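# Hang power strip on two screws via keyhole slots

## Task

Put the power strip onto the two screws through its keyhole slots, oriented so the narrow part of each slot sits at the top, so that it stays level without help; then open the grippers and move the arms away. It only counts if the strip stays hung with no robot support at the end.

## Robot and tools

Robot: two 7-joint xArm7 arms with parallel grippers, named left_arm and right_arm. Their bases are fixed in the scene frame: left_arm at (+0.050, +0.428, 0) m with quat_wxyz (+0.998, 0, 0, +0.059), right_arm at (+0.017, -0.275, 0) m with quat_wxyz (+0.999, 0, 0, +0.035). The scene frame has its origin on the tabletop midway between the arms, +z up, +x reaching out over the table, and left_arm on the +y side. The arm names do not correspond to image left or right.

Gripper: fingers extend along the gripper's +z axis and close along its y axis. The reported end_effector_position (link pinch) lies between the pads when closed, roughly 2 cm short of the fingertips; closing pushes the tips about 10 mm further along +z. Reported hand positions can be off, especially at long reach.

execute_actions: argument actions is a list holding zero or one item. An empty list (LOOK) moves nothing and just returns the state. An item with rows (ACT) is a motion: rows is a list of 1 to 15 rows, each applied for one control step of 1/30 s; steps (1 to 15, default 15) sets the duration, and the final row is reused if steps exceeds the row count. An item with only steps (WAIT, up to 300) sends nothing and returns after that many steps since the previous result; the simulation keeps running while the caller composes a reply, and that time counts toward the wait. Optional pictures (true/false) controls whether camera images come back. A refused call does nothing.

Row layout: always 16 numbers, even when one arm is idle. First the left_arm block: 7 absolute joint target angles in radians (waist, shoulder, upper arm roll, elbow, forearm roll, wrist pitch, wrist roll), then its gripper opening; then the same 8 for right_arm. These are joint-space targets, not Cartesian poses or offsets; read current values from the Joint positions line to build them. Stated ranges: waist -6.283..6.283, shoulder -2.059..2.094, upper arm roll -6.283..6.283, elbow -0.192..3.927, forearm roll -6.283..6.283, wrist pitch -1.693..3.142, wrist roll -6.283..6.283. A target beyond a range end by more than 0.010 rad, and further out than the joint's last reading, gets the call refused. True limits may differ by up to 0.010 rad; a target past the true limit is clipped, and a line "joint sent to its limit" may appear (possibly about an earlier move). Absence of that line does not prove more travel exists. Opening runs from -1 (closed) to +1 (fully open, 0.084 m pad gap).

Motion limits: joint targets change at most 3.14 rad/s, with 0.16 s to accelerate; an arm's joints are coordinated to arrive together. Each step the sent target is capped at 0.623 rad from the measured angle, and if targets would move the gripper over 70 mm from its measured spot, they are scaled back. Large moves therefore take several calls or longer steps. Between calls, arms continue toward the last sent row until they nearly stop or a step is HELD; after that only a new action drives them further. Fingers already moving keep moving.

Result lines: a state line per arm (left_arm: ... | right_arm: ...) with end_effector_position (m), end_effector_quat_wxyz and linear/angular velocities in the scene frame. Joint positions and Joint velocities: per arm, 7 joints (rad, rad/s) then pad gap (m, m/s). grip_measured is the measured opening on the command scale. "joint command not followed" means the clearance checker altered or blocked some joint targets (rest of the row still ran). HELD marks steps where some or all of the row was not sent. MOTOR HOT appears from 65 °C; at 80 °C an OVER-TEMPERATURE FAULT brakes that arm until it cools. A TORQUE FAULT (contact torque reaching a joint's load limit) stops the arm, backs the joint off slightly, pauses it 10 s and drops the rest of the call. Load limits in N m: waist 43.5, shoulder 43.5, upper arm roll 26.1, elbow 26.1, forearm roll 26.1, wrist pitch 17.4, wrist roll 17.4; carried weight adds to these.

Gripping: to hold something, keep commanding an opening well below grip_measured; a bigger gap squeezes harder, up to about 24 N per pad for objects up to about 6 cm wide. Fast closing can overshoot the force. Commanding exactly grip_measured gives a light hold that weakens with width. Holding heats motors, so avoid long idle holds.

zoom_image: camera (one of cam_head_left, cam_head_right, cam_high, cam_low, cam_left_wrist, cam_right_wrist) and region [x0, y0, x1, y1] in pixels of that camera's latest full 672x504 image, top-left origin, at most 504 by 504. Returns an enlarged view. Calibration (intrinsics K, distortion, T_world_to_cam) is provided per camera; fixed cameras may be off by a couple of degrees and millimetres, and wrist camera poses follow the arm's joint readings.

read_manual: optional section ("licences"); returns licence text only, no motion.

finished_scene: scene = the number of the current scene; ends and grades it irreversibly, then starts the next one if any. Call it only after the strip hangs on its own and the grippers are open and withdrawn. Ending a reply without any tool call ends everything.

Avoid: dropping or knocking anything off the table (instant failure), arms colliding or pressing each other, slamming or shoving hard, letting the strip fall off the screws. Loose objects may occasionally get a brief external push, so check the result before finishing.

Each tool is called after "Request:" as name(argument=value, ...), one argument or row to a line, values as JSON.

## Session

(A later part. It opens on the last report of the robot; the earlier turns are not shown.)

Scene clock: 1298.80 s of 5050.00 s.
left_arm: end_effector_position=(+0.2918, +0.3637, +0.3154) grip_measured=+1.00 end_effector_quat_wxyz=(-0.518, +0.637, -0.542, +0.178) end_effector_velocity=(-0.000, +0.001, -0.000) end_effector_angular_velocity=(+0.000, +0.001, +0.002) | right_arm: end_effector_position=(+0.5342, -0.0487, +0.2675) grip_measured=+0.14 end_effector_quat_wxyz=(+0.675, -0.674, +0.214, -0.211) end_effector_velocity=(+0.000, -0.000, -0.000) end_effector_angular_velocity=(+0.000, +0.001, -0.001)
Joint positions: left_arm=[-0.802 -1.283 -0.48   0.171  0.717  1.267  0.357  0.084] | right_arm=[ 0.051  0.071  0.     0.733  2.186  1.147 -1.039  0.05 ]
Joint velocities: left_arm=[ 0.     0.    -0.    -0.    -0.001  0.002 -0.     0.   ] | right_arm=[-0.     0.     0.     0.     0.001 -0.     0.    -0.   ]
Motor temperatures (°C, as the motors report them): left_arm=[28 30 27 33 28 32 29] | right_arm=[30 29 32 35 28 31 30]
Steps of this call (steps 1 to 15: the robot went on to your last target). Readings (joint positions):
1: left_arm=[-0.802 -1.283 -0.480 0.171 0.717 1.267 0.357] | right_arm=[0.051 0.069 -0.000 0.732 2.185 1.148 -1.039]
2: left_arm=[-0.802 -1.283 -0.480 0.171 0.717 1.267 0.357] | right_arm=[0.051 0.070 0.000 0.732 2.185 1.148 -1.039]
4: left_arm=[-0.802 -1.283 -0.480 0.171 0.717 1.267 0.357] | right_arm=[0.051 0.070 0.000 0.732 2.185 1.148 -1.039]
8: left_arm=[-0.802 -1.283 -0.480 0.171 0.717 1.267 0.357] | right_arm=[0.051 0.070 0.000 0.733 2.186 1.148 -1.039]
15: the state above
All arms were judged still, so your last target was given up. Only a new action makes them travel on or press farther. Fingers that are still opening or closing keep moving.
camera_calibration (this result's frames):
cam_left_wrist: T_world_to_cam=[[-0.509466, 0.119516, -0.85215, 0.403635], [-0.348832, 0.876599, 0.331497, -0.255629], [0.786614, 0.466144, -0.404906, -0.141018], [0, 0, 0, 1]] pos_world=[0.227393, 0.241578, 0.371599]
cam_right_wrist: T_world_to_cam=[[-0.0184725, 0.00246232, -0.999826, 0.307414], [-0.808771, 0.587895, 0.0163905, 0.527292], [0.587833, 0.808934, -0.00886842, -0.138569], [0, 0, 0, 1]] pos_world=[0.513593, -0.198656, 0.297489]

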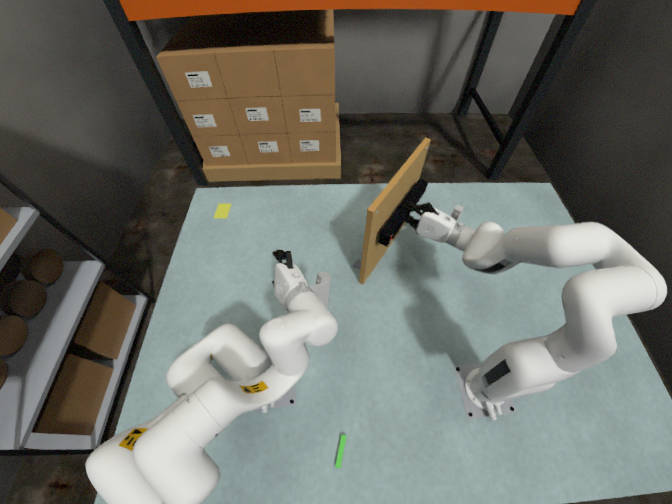

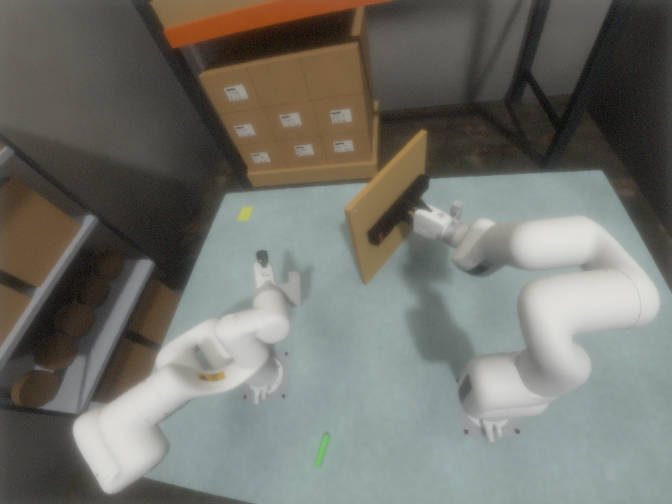

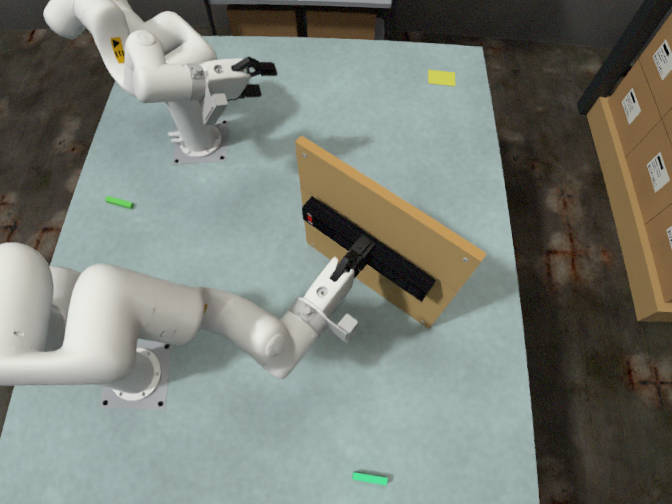

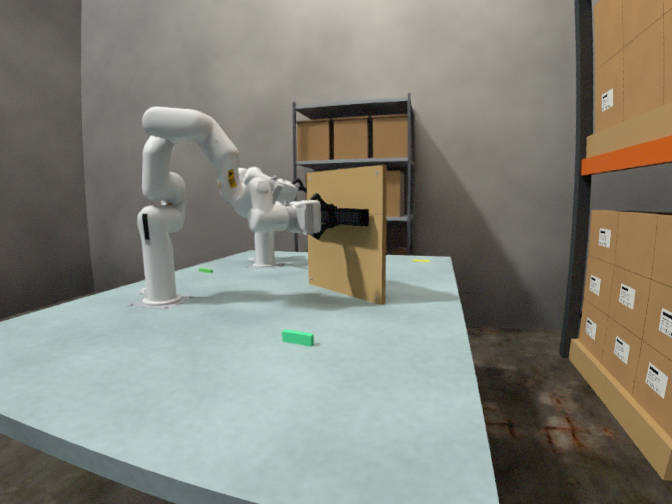

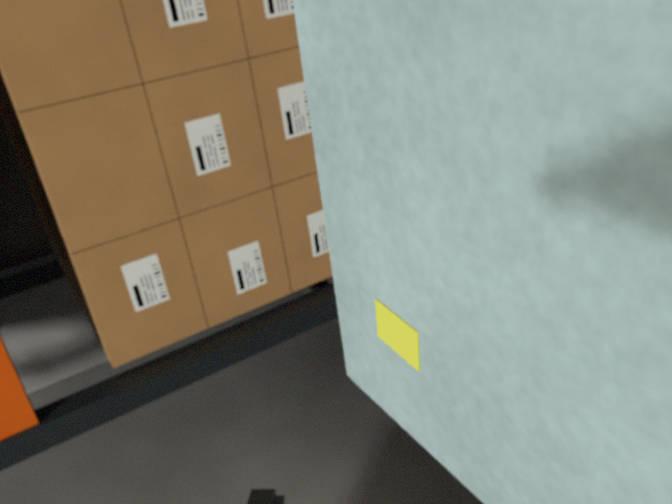

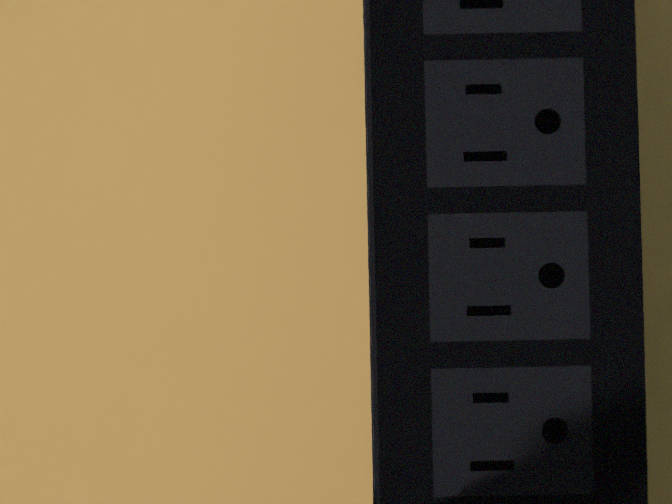

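Request:
execute_actions(
  actions=[
    {"rows":[[-0.802,-1.283,-0.48,0.171,0.717,1.267,0.357,1,0.0428,0.0628,0,0.7236,2.1789,1.1528,-1.038,-1],[-0.802,-1.283,-0.48,0.171,0.717,1.267,0.357,1,0.0428,0.0628,0,0.7236,2.1789,1.1528,-1.038,-1],[-0.802,-1.283,-0.48,0.171,0.717,1.267,0.357,1,0.0428,0.0628,0,0.7236,2.1789,1.1528,-1.038,-1],[-0.802,-1.283,-0.48,0.171,0.717,1.267,0.357,1,0.0428,0.0628,0,0.7236,2.1789,1.1528,-1.038,-1],[-0.802,-1.283,-0.48,0.171,0.717,1.267,0.357,1,0.0428,0.0628,0,0.7236,2.1789,1.1528,-1.038,-1],[-0.802,-1.283,-0.48,0.171,0.717,1.267,0.357,1,0.0428,0.0628,0,0.7236,2.1789,1.1528,-1.038,-1],[-0.802,-1.283,-0.48,0.171,0.717,1.267,0.357,1,0.0389,0.0672,0,0.7293,2.1755,1.1541,-1.038,-1]],"steps":15},
  ],
  pictures=false,
)

Request:
execute_actions(
  actions=[
    {"steps":15},
  ],
)

Scene clock: 1310.97 s of 5050.00 s.
left_arm: end_effector_position=(+0.2918, +0.3637, +0.3154) grip_measured=+1.00 end_effector_quat_wxyz=(-0.518, +0.637, -0.542, +0.178) end_effector_velocity=(+0.000, +0.000, -0.000) end_effector_angular_velocity=(+0.002, +0.001, -0.000) | right_arm: end_effector_position=(+0.5335, -0.0518, +0.2688) grip_measured=+0.14 end_effector_quat_wxyz=(+0.676, -0.674, +0.212, -0.211) end_effector_velocity=(+0.009, -0.006, +0.026) end_effector_angular_velocity=(+0.025, -0.050, -0.010)
Joint positions: left_arm=[-0.802 -1.283 -0.48   0.171  0.717  1.267  0.357  0.084] | right_arm=[ 0.04   0.067  0.002  0.73   2.176  1.156 -1.038  0.05 ]
Joint velocities: left_arm=[-0.     0.001 -0.001 -0.001  0.     0.     0.001  0.   ] | right_arm=[-0.008 -0.019 -0.01   0.022  0.005  0.023  0.003 -0.002]
Motor temperatures (°C, as the motors report them): left_arm=[28 30 27 33 28 32 29] | right_arm=[30 29 32 36 28 31 30]
Steps of this call (steps 1 to 90: nothing new was sent; then 8.67 s passed at rest; steps 91 to 105: all 15 steps of this action). Readings (joint positions):
91: left_arm=[-0.802 -1.283 -0.480 0.171 0.717 1.267 0.357] | right_arm=[0.051 0.070 0.000 0.733 2.186 1.147 -1.039]
92: left_arm=[-0.802 -1.283 -0.480 0.171 0.717 1.267 0.357] | right_arm=[0.050 0.070 0.001 0.733 2.185 1.148 -1.039]
94: left_arm=[-0.802 -1.283 -0.480 0.171 0.717 1.267 0.357] | right_arm=[0.047 0.067 0.002 0.730 2.182 1.149 -1.039]
98: left_arm=[-0.802 -1.283 -0.480 0.171 0.717 1.267 0.357] | right_arm=[0.044 0.065 0.002 0.727 2.179 1.152 -1.038]
105: the state above

Scene clock: 1311.47 s of 5050.00 s.
left_arm: end_effector_position=(+0.2918, +0.3637, +0.3154) grip_measured=+1.00 end_effector_quat_wxyz=(-0.518, +0.637, -0.542, +0.178) end_effector_velocity=(-0.000, -0.000, +0.000) end_effector_angular_velocity=(+0.001, -0.000, -0.001) | right_arm: end_effector_position=(+0.5343, -0.0537, +0.2685) grip_measured=+0.14 end_effector_quat_wxyz=(+0.675, -0.674, +0.213, -0.212) end_effector_velocity=(-0.002, +0.000, -0.004) end_effector_angular_velocity=(-0.004, +0.007, +0.001)
Joint positions: left_arm=[-0.802 -1.283 -0.48   0.171  0.717  1.267  0.357  0.084] | right_arm=[ 0.039  0.067 -0.     0.73   2.176  1.154 -1.038  0.05 ]
Joint velocities: left_arm=[-0.001  0.001 -0.001  0.     0.     0.001  0.    -0.   ] | right_arm=[ 0.     0.002  0.001 -0.004 -0.001 -0.003 -0.001  0.   ]
Motor temperatures (°C, as the motors report them): left_arm=[28 30 27 33 28 32 29] | right_arm=[30 29 32 36 28 31 30]
Steps of this call (steps 1 to 15: the robot went on to your last target). Readings (joint positions):
1: left_arm=[-0.802 -1.283 -0.480 0.171 0.717 1.267 0.357] | right_arm=[0.040 0.066 0.001 0.730 2.176 1.156 -1.038]
2: left_arm=[-0.802 -1.283 -0.480 0.171 0.717 1.267 0.357] | right_arm=[0.040 0.066 0.001 0.730 2.175 1.156 -1.038]
4: left_arm=[-0.802 -1.283 -0.480 0.171 0.717 1.267 0.357] | right_arm=[0.040 0.066 0.001 0.730 2.176 1.156 -1.038]
8: left_arm=[-0.802 -1.283 -0.480 0.171 0.717 1.267 0.357] | right_arm=[0.039 0.066 0.000 0.730 2.176 1.155 -1.038]
15: the state above
All arms were judged still, so your last target was given up. Only a new action makes them travel on or press farther. Fingers that are still opening or closing keep moving.
camera_calibration (this result's frames):
cam_left_wrist: T_world_to_cam=[[-0.509466, 0.119516, -0.85215, 0.403635], [-0.348832, 0.876599, 0.331497, -0.255629], [0.786614, 0.466144, -0.404906, -0.141018], [0, 0, 0, 1]] pos_world=[0.227393, 0.241578, 0.371599]
cam_right_wrist: T_world_to_cam=[[-0.0150122, 0.00214105, -0.999885, 0.306531], [-0.807844, 0.589244, 0.0133907, 0.530668], [0.589205, 0.807952, -0.00711621, -0.135869], [0, 0, 0, 1]] pos_world=[0.513353, -0.203573, 0.298423]

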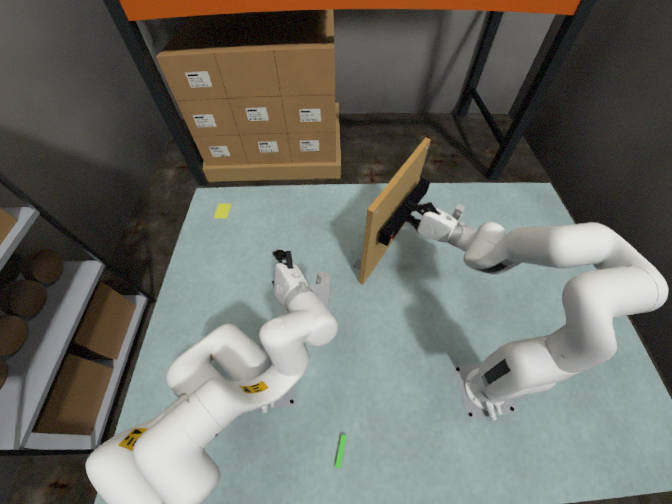

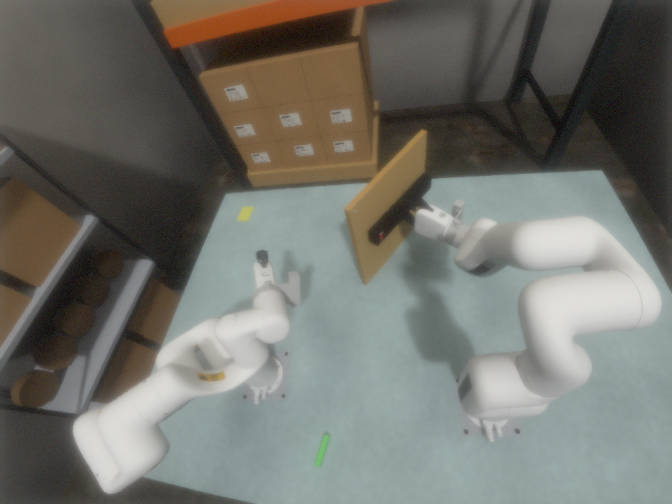

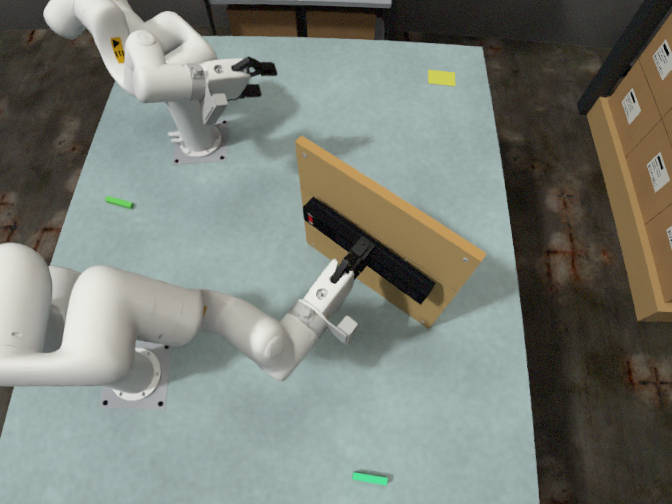

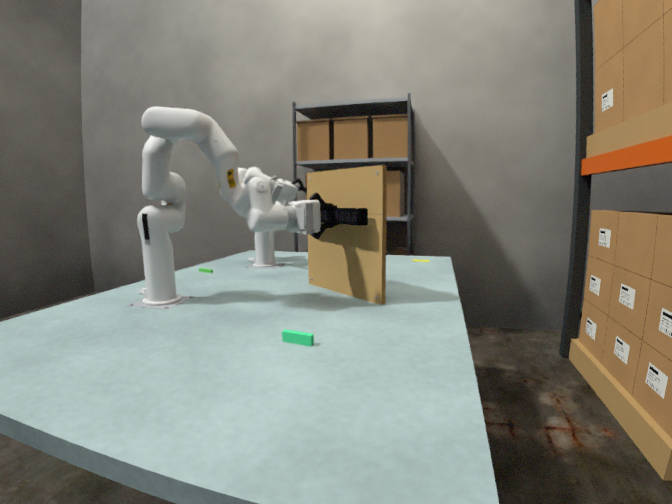

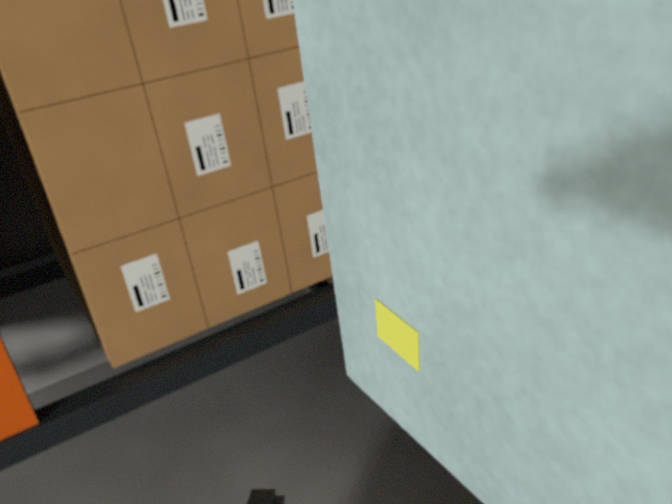

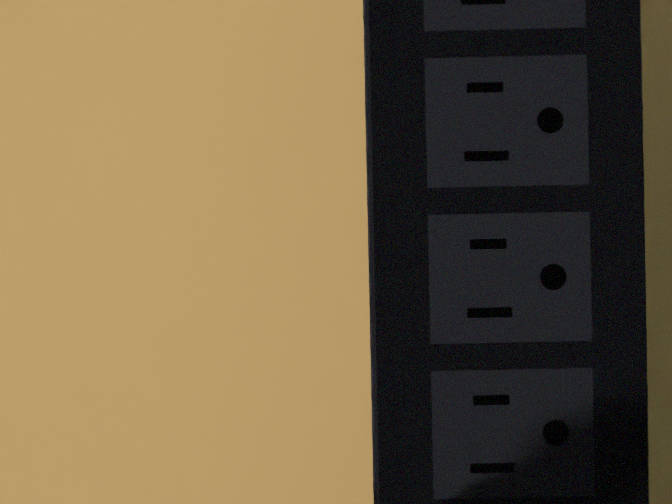

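Request:
execute_actions(
  actions=[
    {"rows":[[-0.802,-1.283,-0.48,0.171,0.717,1.267,0.357,1,0.0403,0.0686,0,0.7263,2.1785,1.1561,-1.0383,-1]],"steps":15},
  ],
  pictures=false,
)

Request:
execute_actions(
  actions=[
    {"steps":15},
  ],
)

Scene clock: 1324.40 s of 5050.00 s.
left_arm: end_effector_position=(+0.2918, +0.3637, +0.3154) grip_measured=+1.00 end_effector_quat_wxyz=(-0.518, +0.637, -0.542, +0.178) end_effector_velocity=(-0.000, -0.000, +0.000) end_effector_angular_velocity=(-0.001, -0.000, -0.000) | right_arm: end_effector_position=(+0.5332, -0.0530, +0.2665) grip_measured=+0.14 end_effector_quat_wxyz=(+0.675, -0.673, +0.215, -0.211) end_effector_velocity=(-0.001, +0.000, -0.000) end_effector_angular_velocity=(+0.001, +0.000, +0.001)
Joint positions: left_arm=[-0.802 -1.283 -0.48   0.171  0.717  1.267  0.357  0.084] | right_arm=[ 0.04   0.069 -0.     0.726  2.178  1.156 -1.038  0.05 ]
Joint velocities: left_arm=[ 0.    -0.     0.     0.001 -0.    -0.    -0.    -0.   ] | right_arm=[-0.     0.     0.001 -0.001  0.     0.002 -0.    -0.   ]
Motor temperatures (°C, as the motors report them): left_arm=[28 30 27 33 28 32 29] | right_arm=[30 29 32 36 28 30 30]
Steps of this call (steps 1 to 90: nothing new was sent; then 9.43 s passed at rest; steps 91 to 105: all 15 steps of this action). Readings (joint positions):
91: left_arm=[-0.802 -1.283 -0.480 0.171 0.717 1.267 0.357] | right_arm=[0.039 0.067 -0.000 0.729 2.176 1.154 -1.038]
92: left_arm=[-0.802 -1.283 -0.480 0.171 0.717 1.267 0.357] | right_arm=[0.039 0.067 -0.000 0.729 2.176 1.155 -1.038]
94: left_arm=[-0.802 -1.283 -0.480 0.171 0.717 1.267 0.357] | right_arm=[0.040 0.068 -0.000 0.727 2.177 1.155 -1.038]
98: left_arm=[-0.802 -1.283 -0.480 0.171 0.717 1.267 0.357] | right_arm=[0.040 0.069 0.000 0.726 2.178 1.156 -1.038]
105: the state above

Scene clock: 1324.90 s of 5050.00 s.
left_arm: end_effector_position=(+0.2918, +0.3637, +0.3154) grip_measured=+1.00 end_effector_quat_wxyz=(-0.518, +0.637, -0.542, +0.178) end_effector_velocity=(-0.000, -0.001, +0.001) end_effector_angular_velocity=(-0.002, -0.002, -0.002) | right_arm: end_effector_position=(+0.5332, -0.0530, +0.2664) grip_measured=+0.14 end_effector_quat_wxyz=(+0.675, -0.673, +0.215, -0.211) end_effector_velocity=(-0.001, +0.001, -0.000) end_effector_angular_velocity=(+0.001, +0.001, +0.000)
Joint positions: left_arm=[-0.802 -1.283 -0.48   0.171  0.717  1.267  0.357  0.084] | right_arm=[ 0.04   0.069 -0.     0.726  2.178  1.156 -1.038  0.05 ]
Joint velocities: left_arm=[-0.    -0.001 -0.     0.002  0.    -0.001  0.    -0.   ] | right_arm=[ 0.001 -0.001  0.001 -0.002  0.002  0.    -0.     0.   ]
Motor temperatures (°C, as the motors report them): left_arm=[28 30 27 33 28 32 29] | right_arm=[30 29 32 36 28 30 30]
Steps of this call (steps 1 to 15: the robot went on to your last target). Readings (joint positions):
1: left_arm=[-0.802 -1.283 -0.480 0.171 0.717 1.267 0.357] | right_arm=[0.040 0.069 -0.000 0.726 2.178 1.156 -1.038]
2: left_arm=[-0.802 -1.283 -0.480 0.171 0.717 1.267 0.357] | right_arm=[0.040 0.069 -0.000 0.726 2.178 1.156 -1.038]
4: left_arm=[-0.802 -1.283 -0.480 0.171 0.717 1.267 0.357] | right_arm=[0.040 0.069 -0.000 0.726 2.178 1.156 -1.038]
8: left_arm=[-0.802 -1.283 -0.480 0.171 0.717 1.267 0.357] | right_arm=[0.040 0.069 -0.000 0.726 2.178 1.156 -1.038]
15: the state above
All arms were judged still, so your last target was given up. Only a new action makes them travel on or press farther. Fingers that are still opening or closing keep moving.
camera_calibration (this result's frames):
cam_left_wrist: T_world_to_cam=[[-0.509466, 0.119516, -0.85215, 0.403635], [-0.348832, 0.876599, 0.331497, -0.255629], [0.786614, 0.466144, -0.404907, -0.141018], [0, 0, 0, 1]] pos_world=[0.227393, 0.241578, 0.371599]
cam_right_wrist: T_world_to_cam=[[-0.0194147, 0.00414638, -0.999803, 0.306929], [-0.80796, 0.588959, 0.0181319, 0.528174], [0.588918, 0.808152, -0.00808436, -0.135381], [0, 0, 0, 1]] pos_world=[0.512431, -0.202937, 0.296197]

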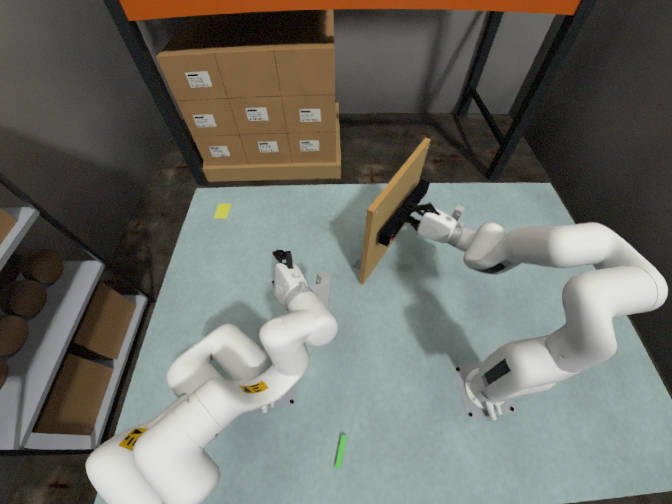

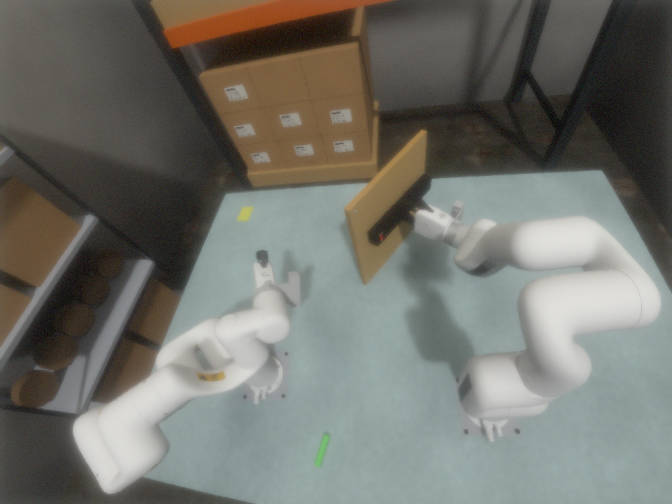

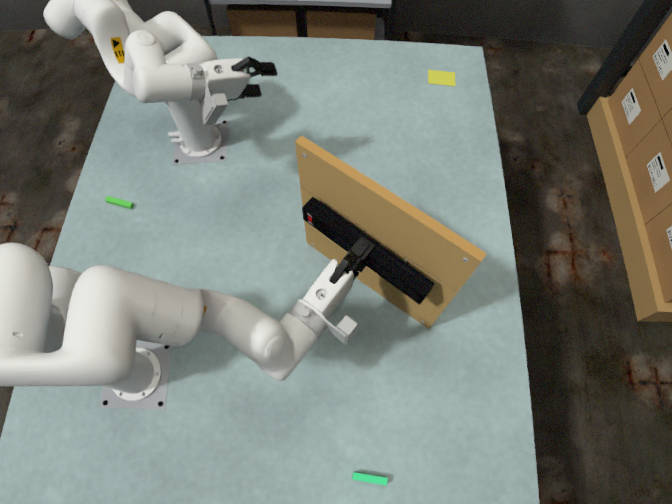

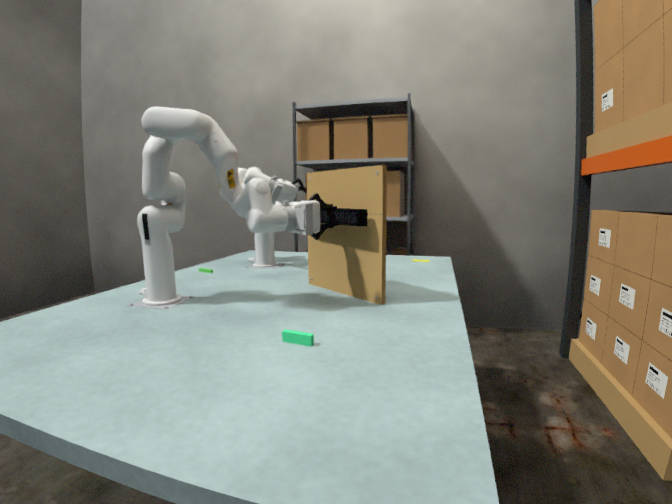

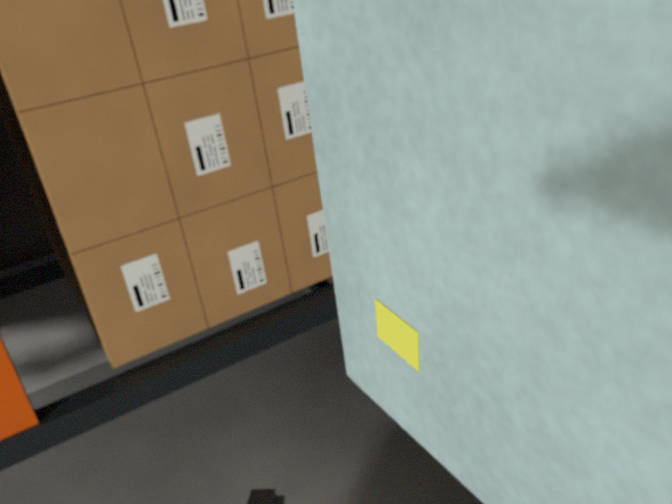

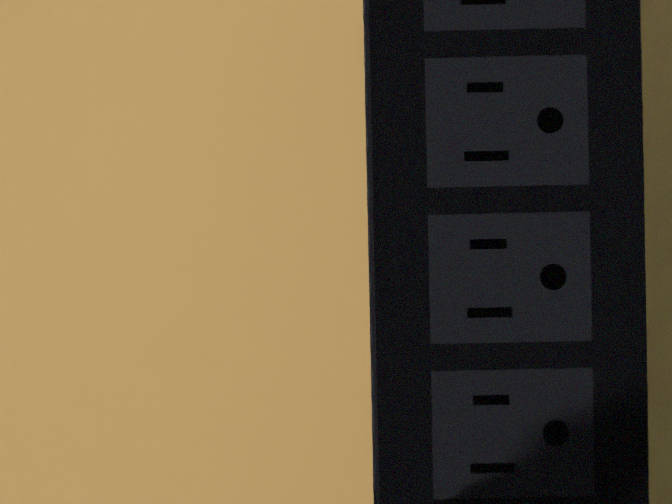

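Request:
execute_actions(
  actions=[
    {"rows":[[-0.802,-1.283,-0.48,0.171,0.717,1.267,0.357,1,0.0531,0.0784,0,0.7415,2.1885,1.1466,-1.0386,-1]],"steps":15},
  ],
  pictures=false,
)

Request:
execute_actions(
  actions=[
    {"steps":15},
  ],
)

Scene clock: 1332.57 s of 5050.00 s.
left_arm: end_effector_position=(+0.2918, +0.3637, +0.3154) grip_measured=+1.00 end_effector_quat_wxyz=(-0.518, +0.637, -0.542, +0.178) end_effector_velocity=(-0.000, -0.000, +0.001) end_effector_angular_velocity=(-0.002, -0.002, -0.001) | right_arm: end_effector_position=(+0.5366, -0.0482, +0.2668) grip_measured=+0.14 end_effector_quat_wxyz=(+0.675, -0.674, +0.215, -0.210) end_effector_velocity=(+0.000, +0.001, +0.000) end_effector_angular_velocity=(+0.000, -0.001, +0.001)
Joint positions: left_arm=[-0.802 -1.283 -0.48   0.171  0.717  1.267  0.357  0.084] | right_arm=[ 0.053  0.079 -0.     0.741  2.188  1.146 -1.039  0.05 ]
Joint velocities: left_arm=[ 0.    -0.    -0.     0.002 -0.    -0.    -0.001  0.   ] | right_arm=[ 0.     0.     0.001  0.001 -0.    -0.     0.     0.   ]
Motor temperatures (°C, as the motors report them): left_arm=[28 30 27 33 28 32 29] | right_arm=[30 29 32 35 28 30 30]
Steps of this call (steps 1 to 90: nothing new was sent; then 4.17 s passed at rest; steps 91 to 105: all 15 steps of this action). Readings (joint positions):
91: left_arm=[-0.802 -1.283 -0.480 0.171 0.717 1.267 0.357] | right_arm=[0.040 0.069 -0.000 0.726 2.179 1.156 -1.038]
92: left_arm=[-0.802 -1.283 -0.480 0.171 0.717 1.267 0.357] | right_arm=[0.042 0.070 -0.000 0.729 2.180 1.154 -1.038]
94: left_arm=[-0.802 -1.283 -0.480 0.171 0.717 1.267 0.357] | right_arm=[0.048 0.075 -0.000 0.735 2.185 1.150 -1.039]
98: left_arm=[-0.802 -1.283 -0.480 0.171 0.717 1.267 0.357] | right_arm=[0.052 0.078 0.000 0.740 2.188 1.147 -1.039]
105: the state above

Scene clock: 1333.07 s of 5050.00 s.
left_arm: end_effector_position=(+0.2918, +0.3637, +0.3154) grip_measured=+1.00 end_effector_quat_wxyz=(-0.518, +0.637, -0.542, +0.178) end_effector_velocity=(-0.000, +0.000, -0.000) end_effector_angular_velocity=(-0.000, +0.001, +0.000) | right_arm: end_effector_position=(+0.5366, -0.0481, +0.2669) grip_measured=+0.14 end_effector_quat_wxyz=(+0.675, -0.674, +0.215, -0.210) end_effector_velocity=(+0.001, -0.001, +0.000) end_effector_angular_velocity=(-0.000, -0.000, -0.002)
Joint positions: left_arm=[-0.802 -1.283 -0.48   0.171  0.717  1.267  0.357  0.084] | right_arm=[ 0.053  0.079 -0.     0.741  2.188  1.146 -1.039  0.05 ]
Joint velocities: left_arm=[-0.001  0.     0.     0.    -0.     0.001 -0.     0.   ] | right_arm=[-0.    -0.    -0.     0.001  0.001 -0.002  0.     0.   ]
Motor temperatures (°C, as the motors report them): left_arm=[28 30 27 33 28 32 29] | right_arm=[30 29 32 35 28 30 30]
Steps of this call (steps 1 to 15: the robot went on to your last target). Readings (joint positions):
1: left_arm=[-0.802 -1.283 -0.480 0.171 0.717 1.267 0.357] | right_arm=[0.053 0.079 -0.000 0.741 2.188 1.146 -1.039]
2: left_arm=[-0.802 -1.283 -0.480 0.171 0.717 1.267 0.357] | right_arm=[0.053 0.079 -0.000 0.741 2.188 1.146 -1.039]
4: left_arm=[-0.802 -1.283 -0.480 0.171 0.717 1.267 0.357] | right_arm=[0.053 0.079 -0.000 0.741 2.188 1.146 -1.039]
8: left_arm=[-0.802 -1.283 -0.480 0.171 0.717 1.267 0.357] | right_arm=[0.053 0.079 -0.000 0.741 2.188 1.146 -1.039]
15: the state above
All arms were judged still, so your last target was given up. Only a new action makes them travel on or press farther. Fingers that are still opening or closing keep moving.
camera_calibration (this result's frames):
cam_left_wrist: T_world_to_cam=[[-0.509466, 0.119516, -0.85215, 0.403635], [-0.348832, 0.876599, 0.331497, -0.255629], [0.786614, 0.466144, -0.404907, -0.141018], [0, 0, 0, 1]] pos_world=[0.227393, 0.241578, 0.371599]
cam_right_wrist: T_world_to_cam=[[-0.0196348, 0.00371371, -0.9998, 0.307572], [-0.807991, 0.588919, 0.0180554, 0.528112], [0.588868, 0.808184, -0.00856267, -0.141133], [0, 0, 0, 1]] pos_world=[0.515857, -0.198095, 0.296767]

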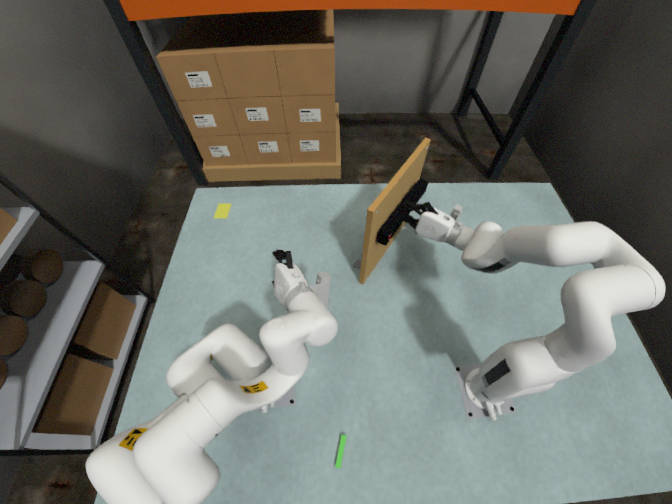

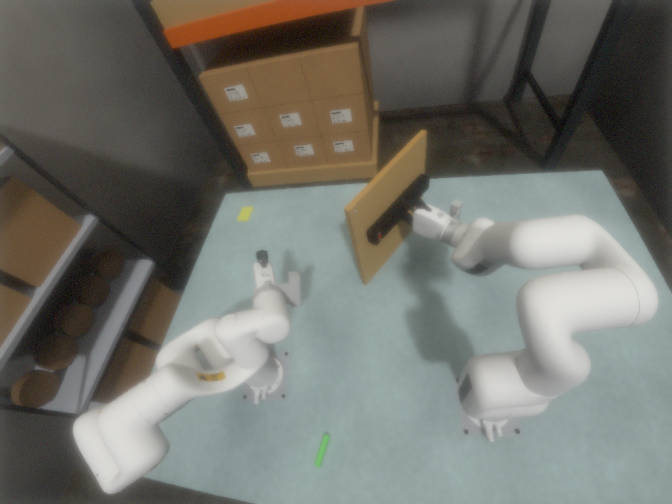

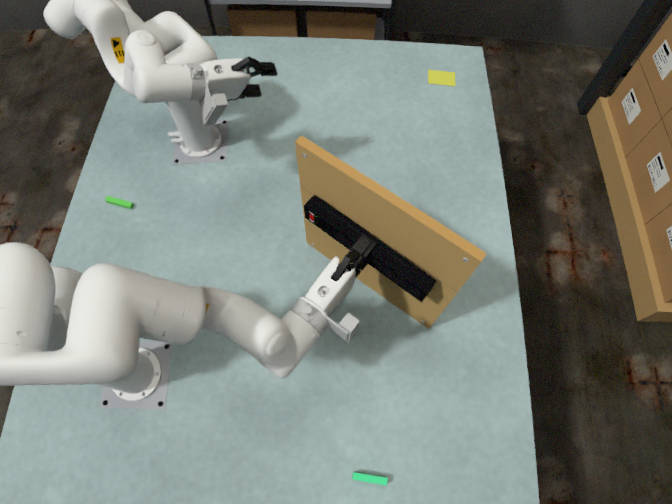

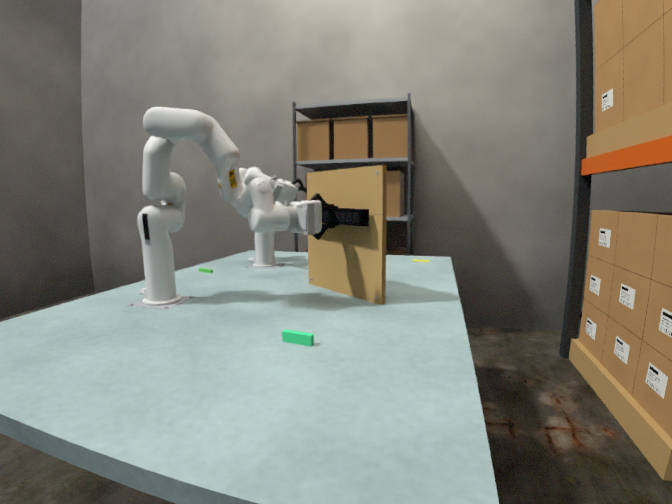

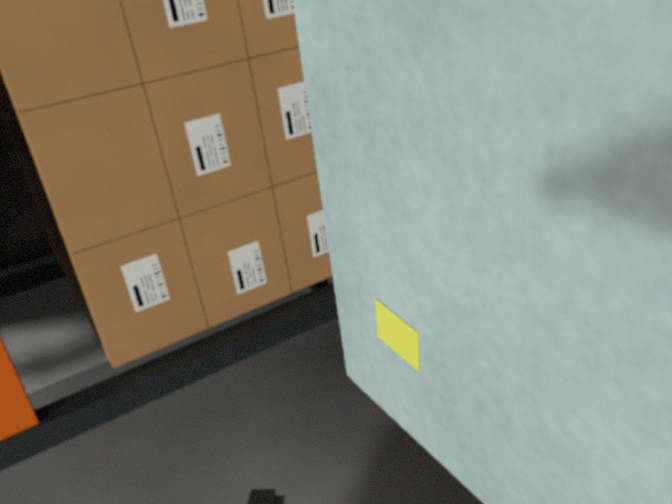

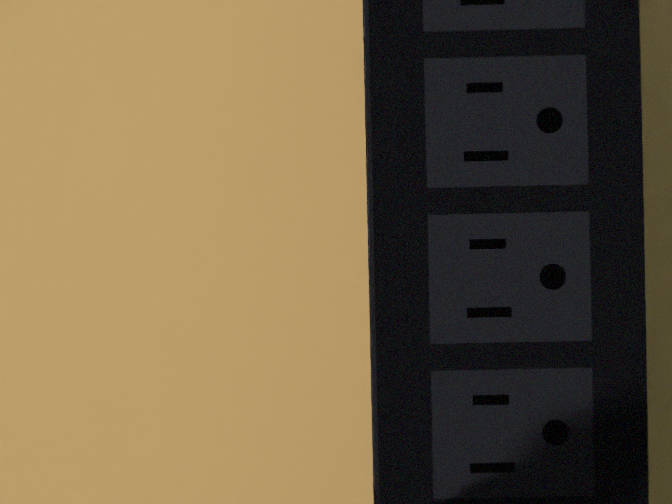

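Request:
execute_actions(
  actions=[
    {"rows":[[-0.802,-1.283,-0.48,0.171,0.717,1.267,0.357,1,0.0615,0.0861,0,0.7515,2.1955,1.1411,-1.0398,-1]],"steps":15},
  ],
  pictures=false,
)

Request:
execute_actions(
  actions=[
    {"steps":15},
  ],
)

Scene clock: 1337.87 s of 5050.00 s.
left_arm: end_effector_position=(+0.2918, +0.3637, +0.3154) grip_measured=+1.00 end_effector_quat_wxyz=(-0.518, +0.637, -0.542, +0.178) end_effector_velocity=(+0.000, +0.000, -0.000) end_effector_angular_velocity=(+0.001, +0.000, +0.000) | right_arm: end_effector_position=(+0.5390, -0.0449, +0.2672) grip_measured=+0.14 end_effector_quat_wxyz=(+0.675, -0.673, +0.215, -0.211) end_effector_velocity=(+0.000, +0.000, +0.000) end_effector_angular_velocity=(+0.002, -0.001, -0.000)
Joint positions: left_arm=[-0.802 -1.283 -0.48   0.171  0.717  1.267  0.357  0.084] | right_arm=[ 0.061  0.086 -0.     0.751  2.195  1.141 -1.04   0.05 ]
Joint velocities: left_arm=[ 0.     0.001 -0.    -0.     0.     0.    -0.     0.   ] | right_arm=[-0.001  0.001  0.     0.001  0.001  0.002 -0.    -0.   ]
Motor temperatures (°C, as the motors report them): left_arm=[28 30 27 33 28 32 29] | right_arm=[30 29 32 35 28 30 30]
Steps of this call (steps 1 to 90: nothing new was sent; then 1.30 s passed at rest; steps 91 to 105: all 15 steps of this action). Readings (joint positions):
91: left_arm=[-0.802 -1.283 -0.480 0.171 0.717 1.267 0.357] | right_arm=[0.053 0.078 -0.000 0.742 2.189 1.147 -1.039]
92: left_arm=[-0.802 -1.283 -0.480 0.171 0.717 1.267 0.357] | right_arm=[0.055 0.080 -0.000 0.743 2.190 1.146 -1.039]
94: left_arm=[-0.802 -1.283 -0.480 0.171 0.717 1.267 0.357] | right_arm=[0.058 0.083 0.000 0.748 2.193 1.143 -1.039]
98: left_arm=[-0.802 -1.283 -0.480 0.171 0.717 1.267 0.357] | right_arm=[0.061 0.086 -0.000 0.751 2.195 1.142 -1.040]
105: the state above

Scene clock: 1338.37 s of 5050.00 s.
left_arm: end_effector_position=(+0.2918, +0.3637, +0.3154) grip_measured=+1.00 end_effector_quat_wxyz=(-0.518, +0.637, -0.542, +0.178) end_effector_velocity=(+0.000, +0.000, -0.000) end_effector_angular_velocity=(+0.001, +0.001, +0.001) | right_arm: end_effector_position=(+0.5390, -0.0448, +0.2672) grip_measured=+0.14 end_effector_quat_wxyz=(+0.675, -0.673, +0.215, -0.211) end_effector_velocity=(-0.000, +0.001, +0.000) end_effector_angular_velocity=(-0.000, -0.000, +0.001)
Joint positions: left_arm=[-0.802 -1.283 -0.48   0.171  0.717  1.267  0.357  0.084] | right_arm=[ 0.061  0.086 -0.     0.752  2.196  1.141 -1.04   0.05 ]
Joint velocities: left_arm=[ 0.001  0.001  0.    -0.    -0.     0.     0.001  0.   ] | right_arm=[ 0.001 -0.     0.001  0.001  0.001 -0.001 -0.     0.   ]
Motor temperatures (°C, as the motors report them): left_arm=[28 30 27 33 28 32 29] | right_arm=[30 29 32 35 28 30 30]
Steps of this call (steps 1 to 15: the robot went on to your last target). Readings (joint positions):
1: left_arm=[-0.802 -1.283 -0.480 0.171 0.717 1.267 0.357] | right_arm=[0.061 0.086 -0.000 0.751 2.195 1.141 -1.040]
2: left_arm=[-0.802 -1.283 -0.480 0.171 0.717 1.267 0.357] | right_arm=[0.061 0.086 -0.000 0.751 2.195 1.141 -1.040]
4: left_arm=[-0.802 -1.283 -0.480 0.171 0.717 1.267 0.357] | right_arm=[0.061 0.086 -0.000 0.751 2.196 1.141 -1.040]
8: left_arm=[-0.802 -1.283 -0.480 0.171 0.717 1.267 0.357] | right_arm=[0.061 0.086 -0.000 0.752 2.196 1.141 -1.040]
15: the state above
All arms were judged still, so your last target was given up. Only a new action makes them travel on or press farther. Fingers that are still opening or closing keep moving.
camera_calibration (this result's frames):
cam_left_wrist: T_world_to_cam=[[-0.509466, 0.119516, -0.85215, 0.403635], [-0.348832, 0.876599, 0.331497, -0.255629], [0.786613, 0.466144, -0.404906, -0.141018], [0, 0, 0, 1]] pos_world=[0.227393, 0.241578, 0.371599]
cam_right_wrist: T_world_to_cam=[[-0.0192582, 0.00392298, -0.999807, 0.307622], [-0.808033, 0.588866, 0.0178748, 0.528117], [0.588822, 0.808221, -0.00817058, -0.145245], [0, 0, 0, 1]] pos_world=[0.518184, -0.194806, 0.296935]

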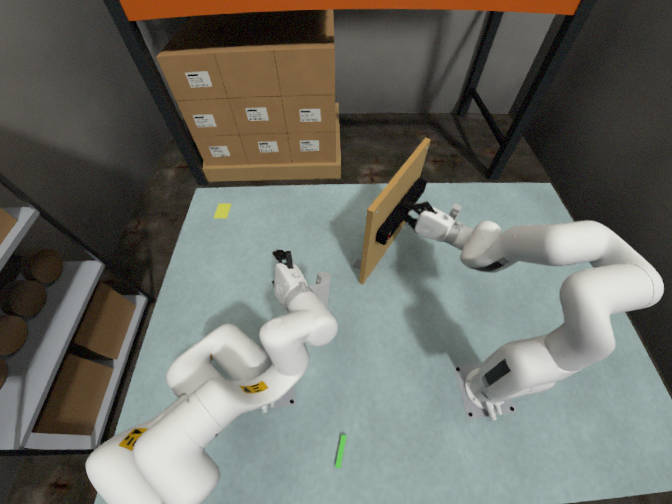

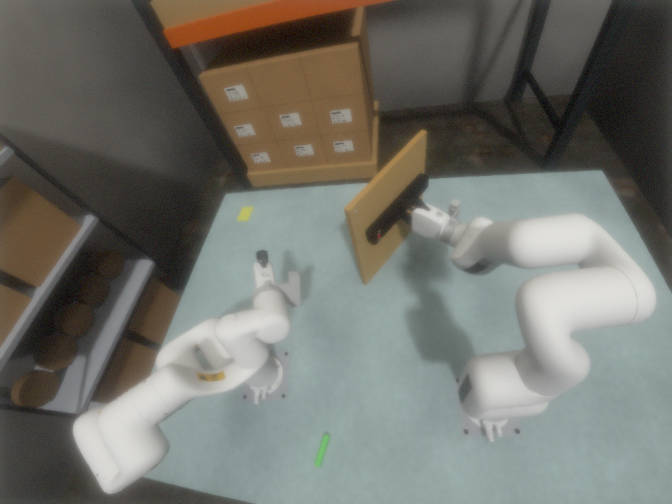

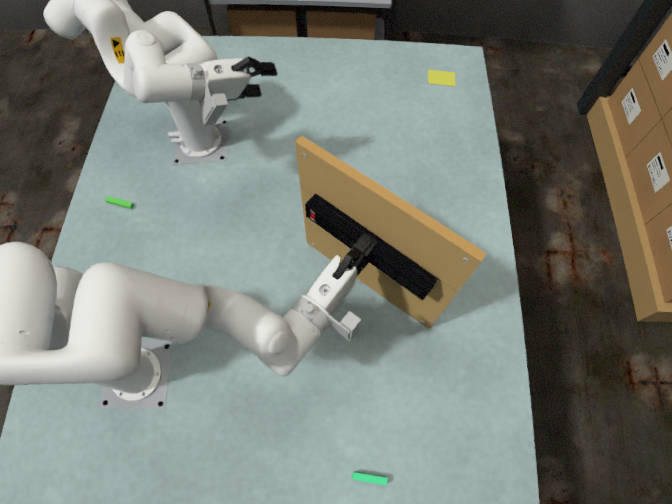

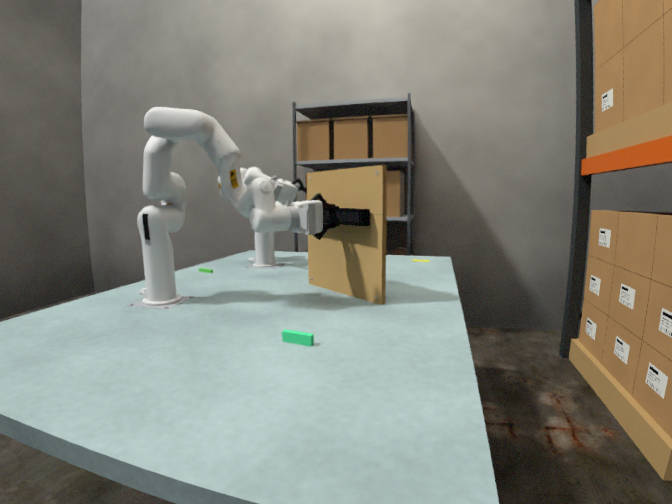

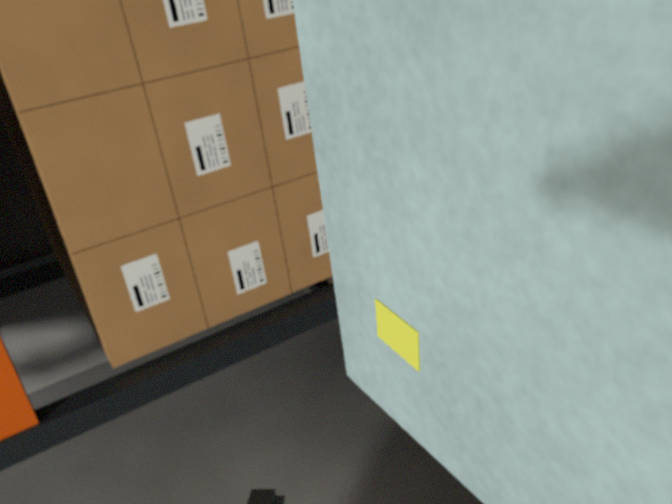

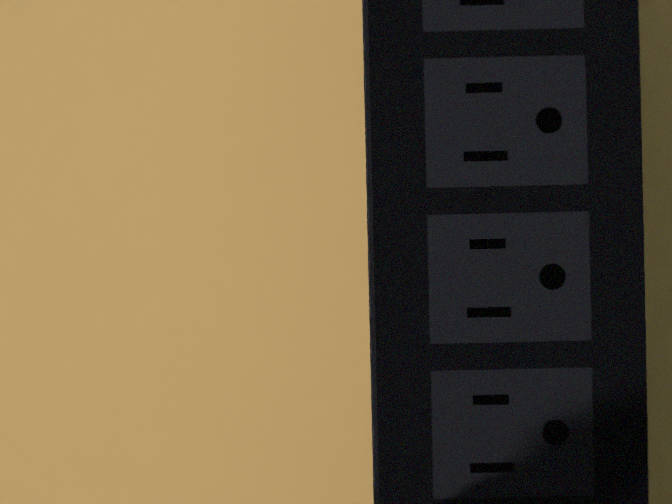

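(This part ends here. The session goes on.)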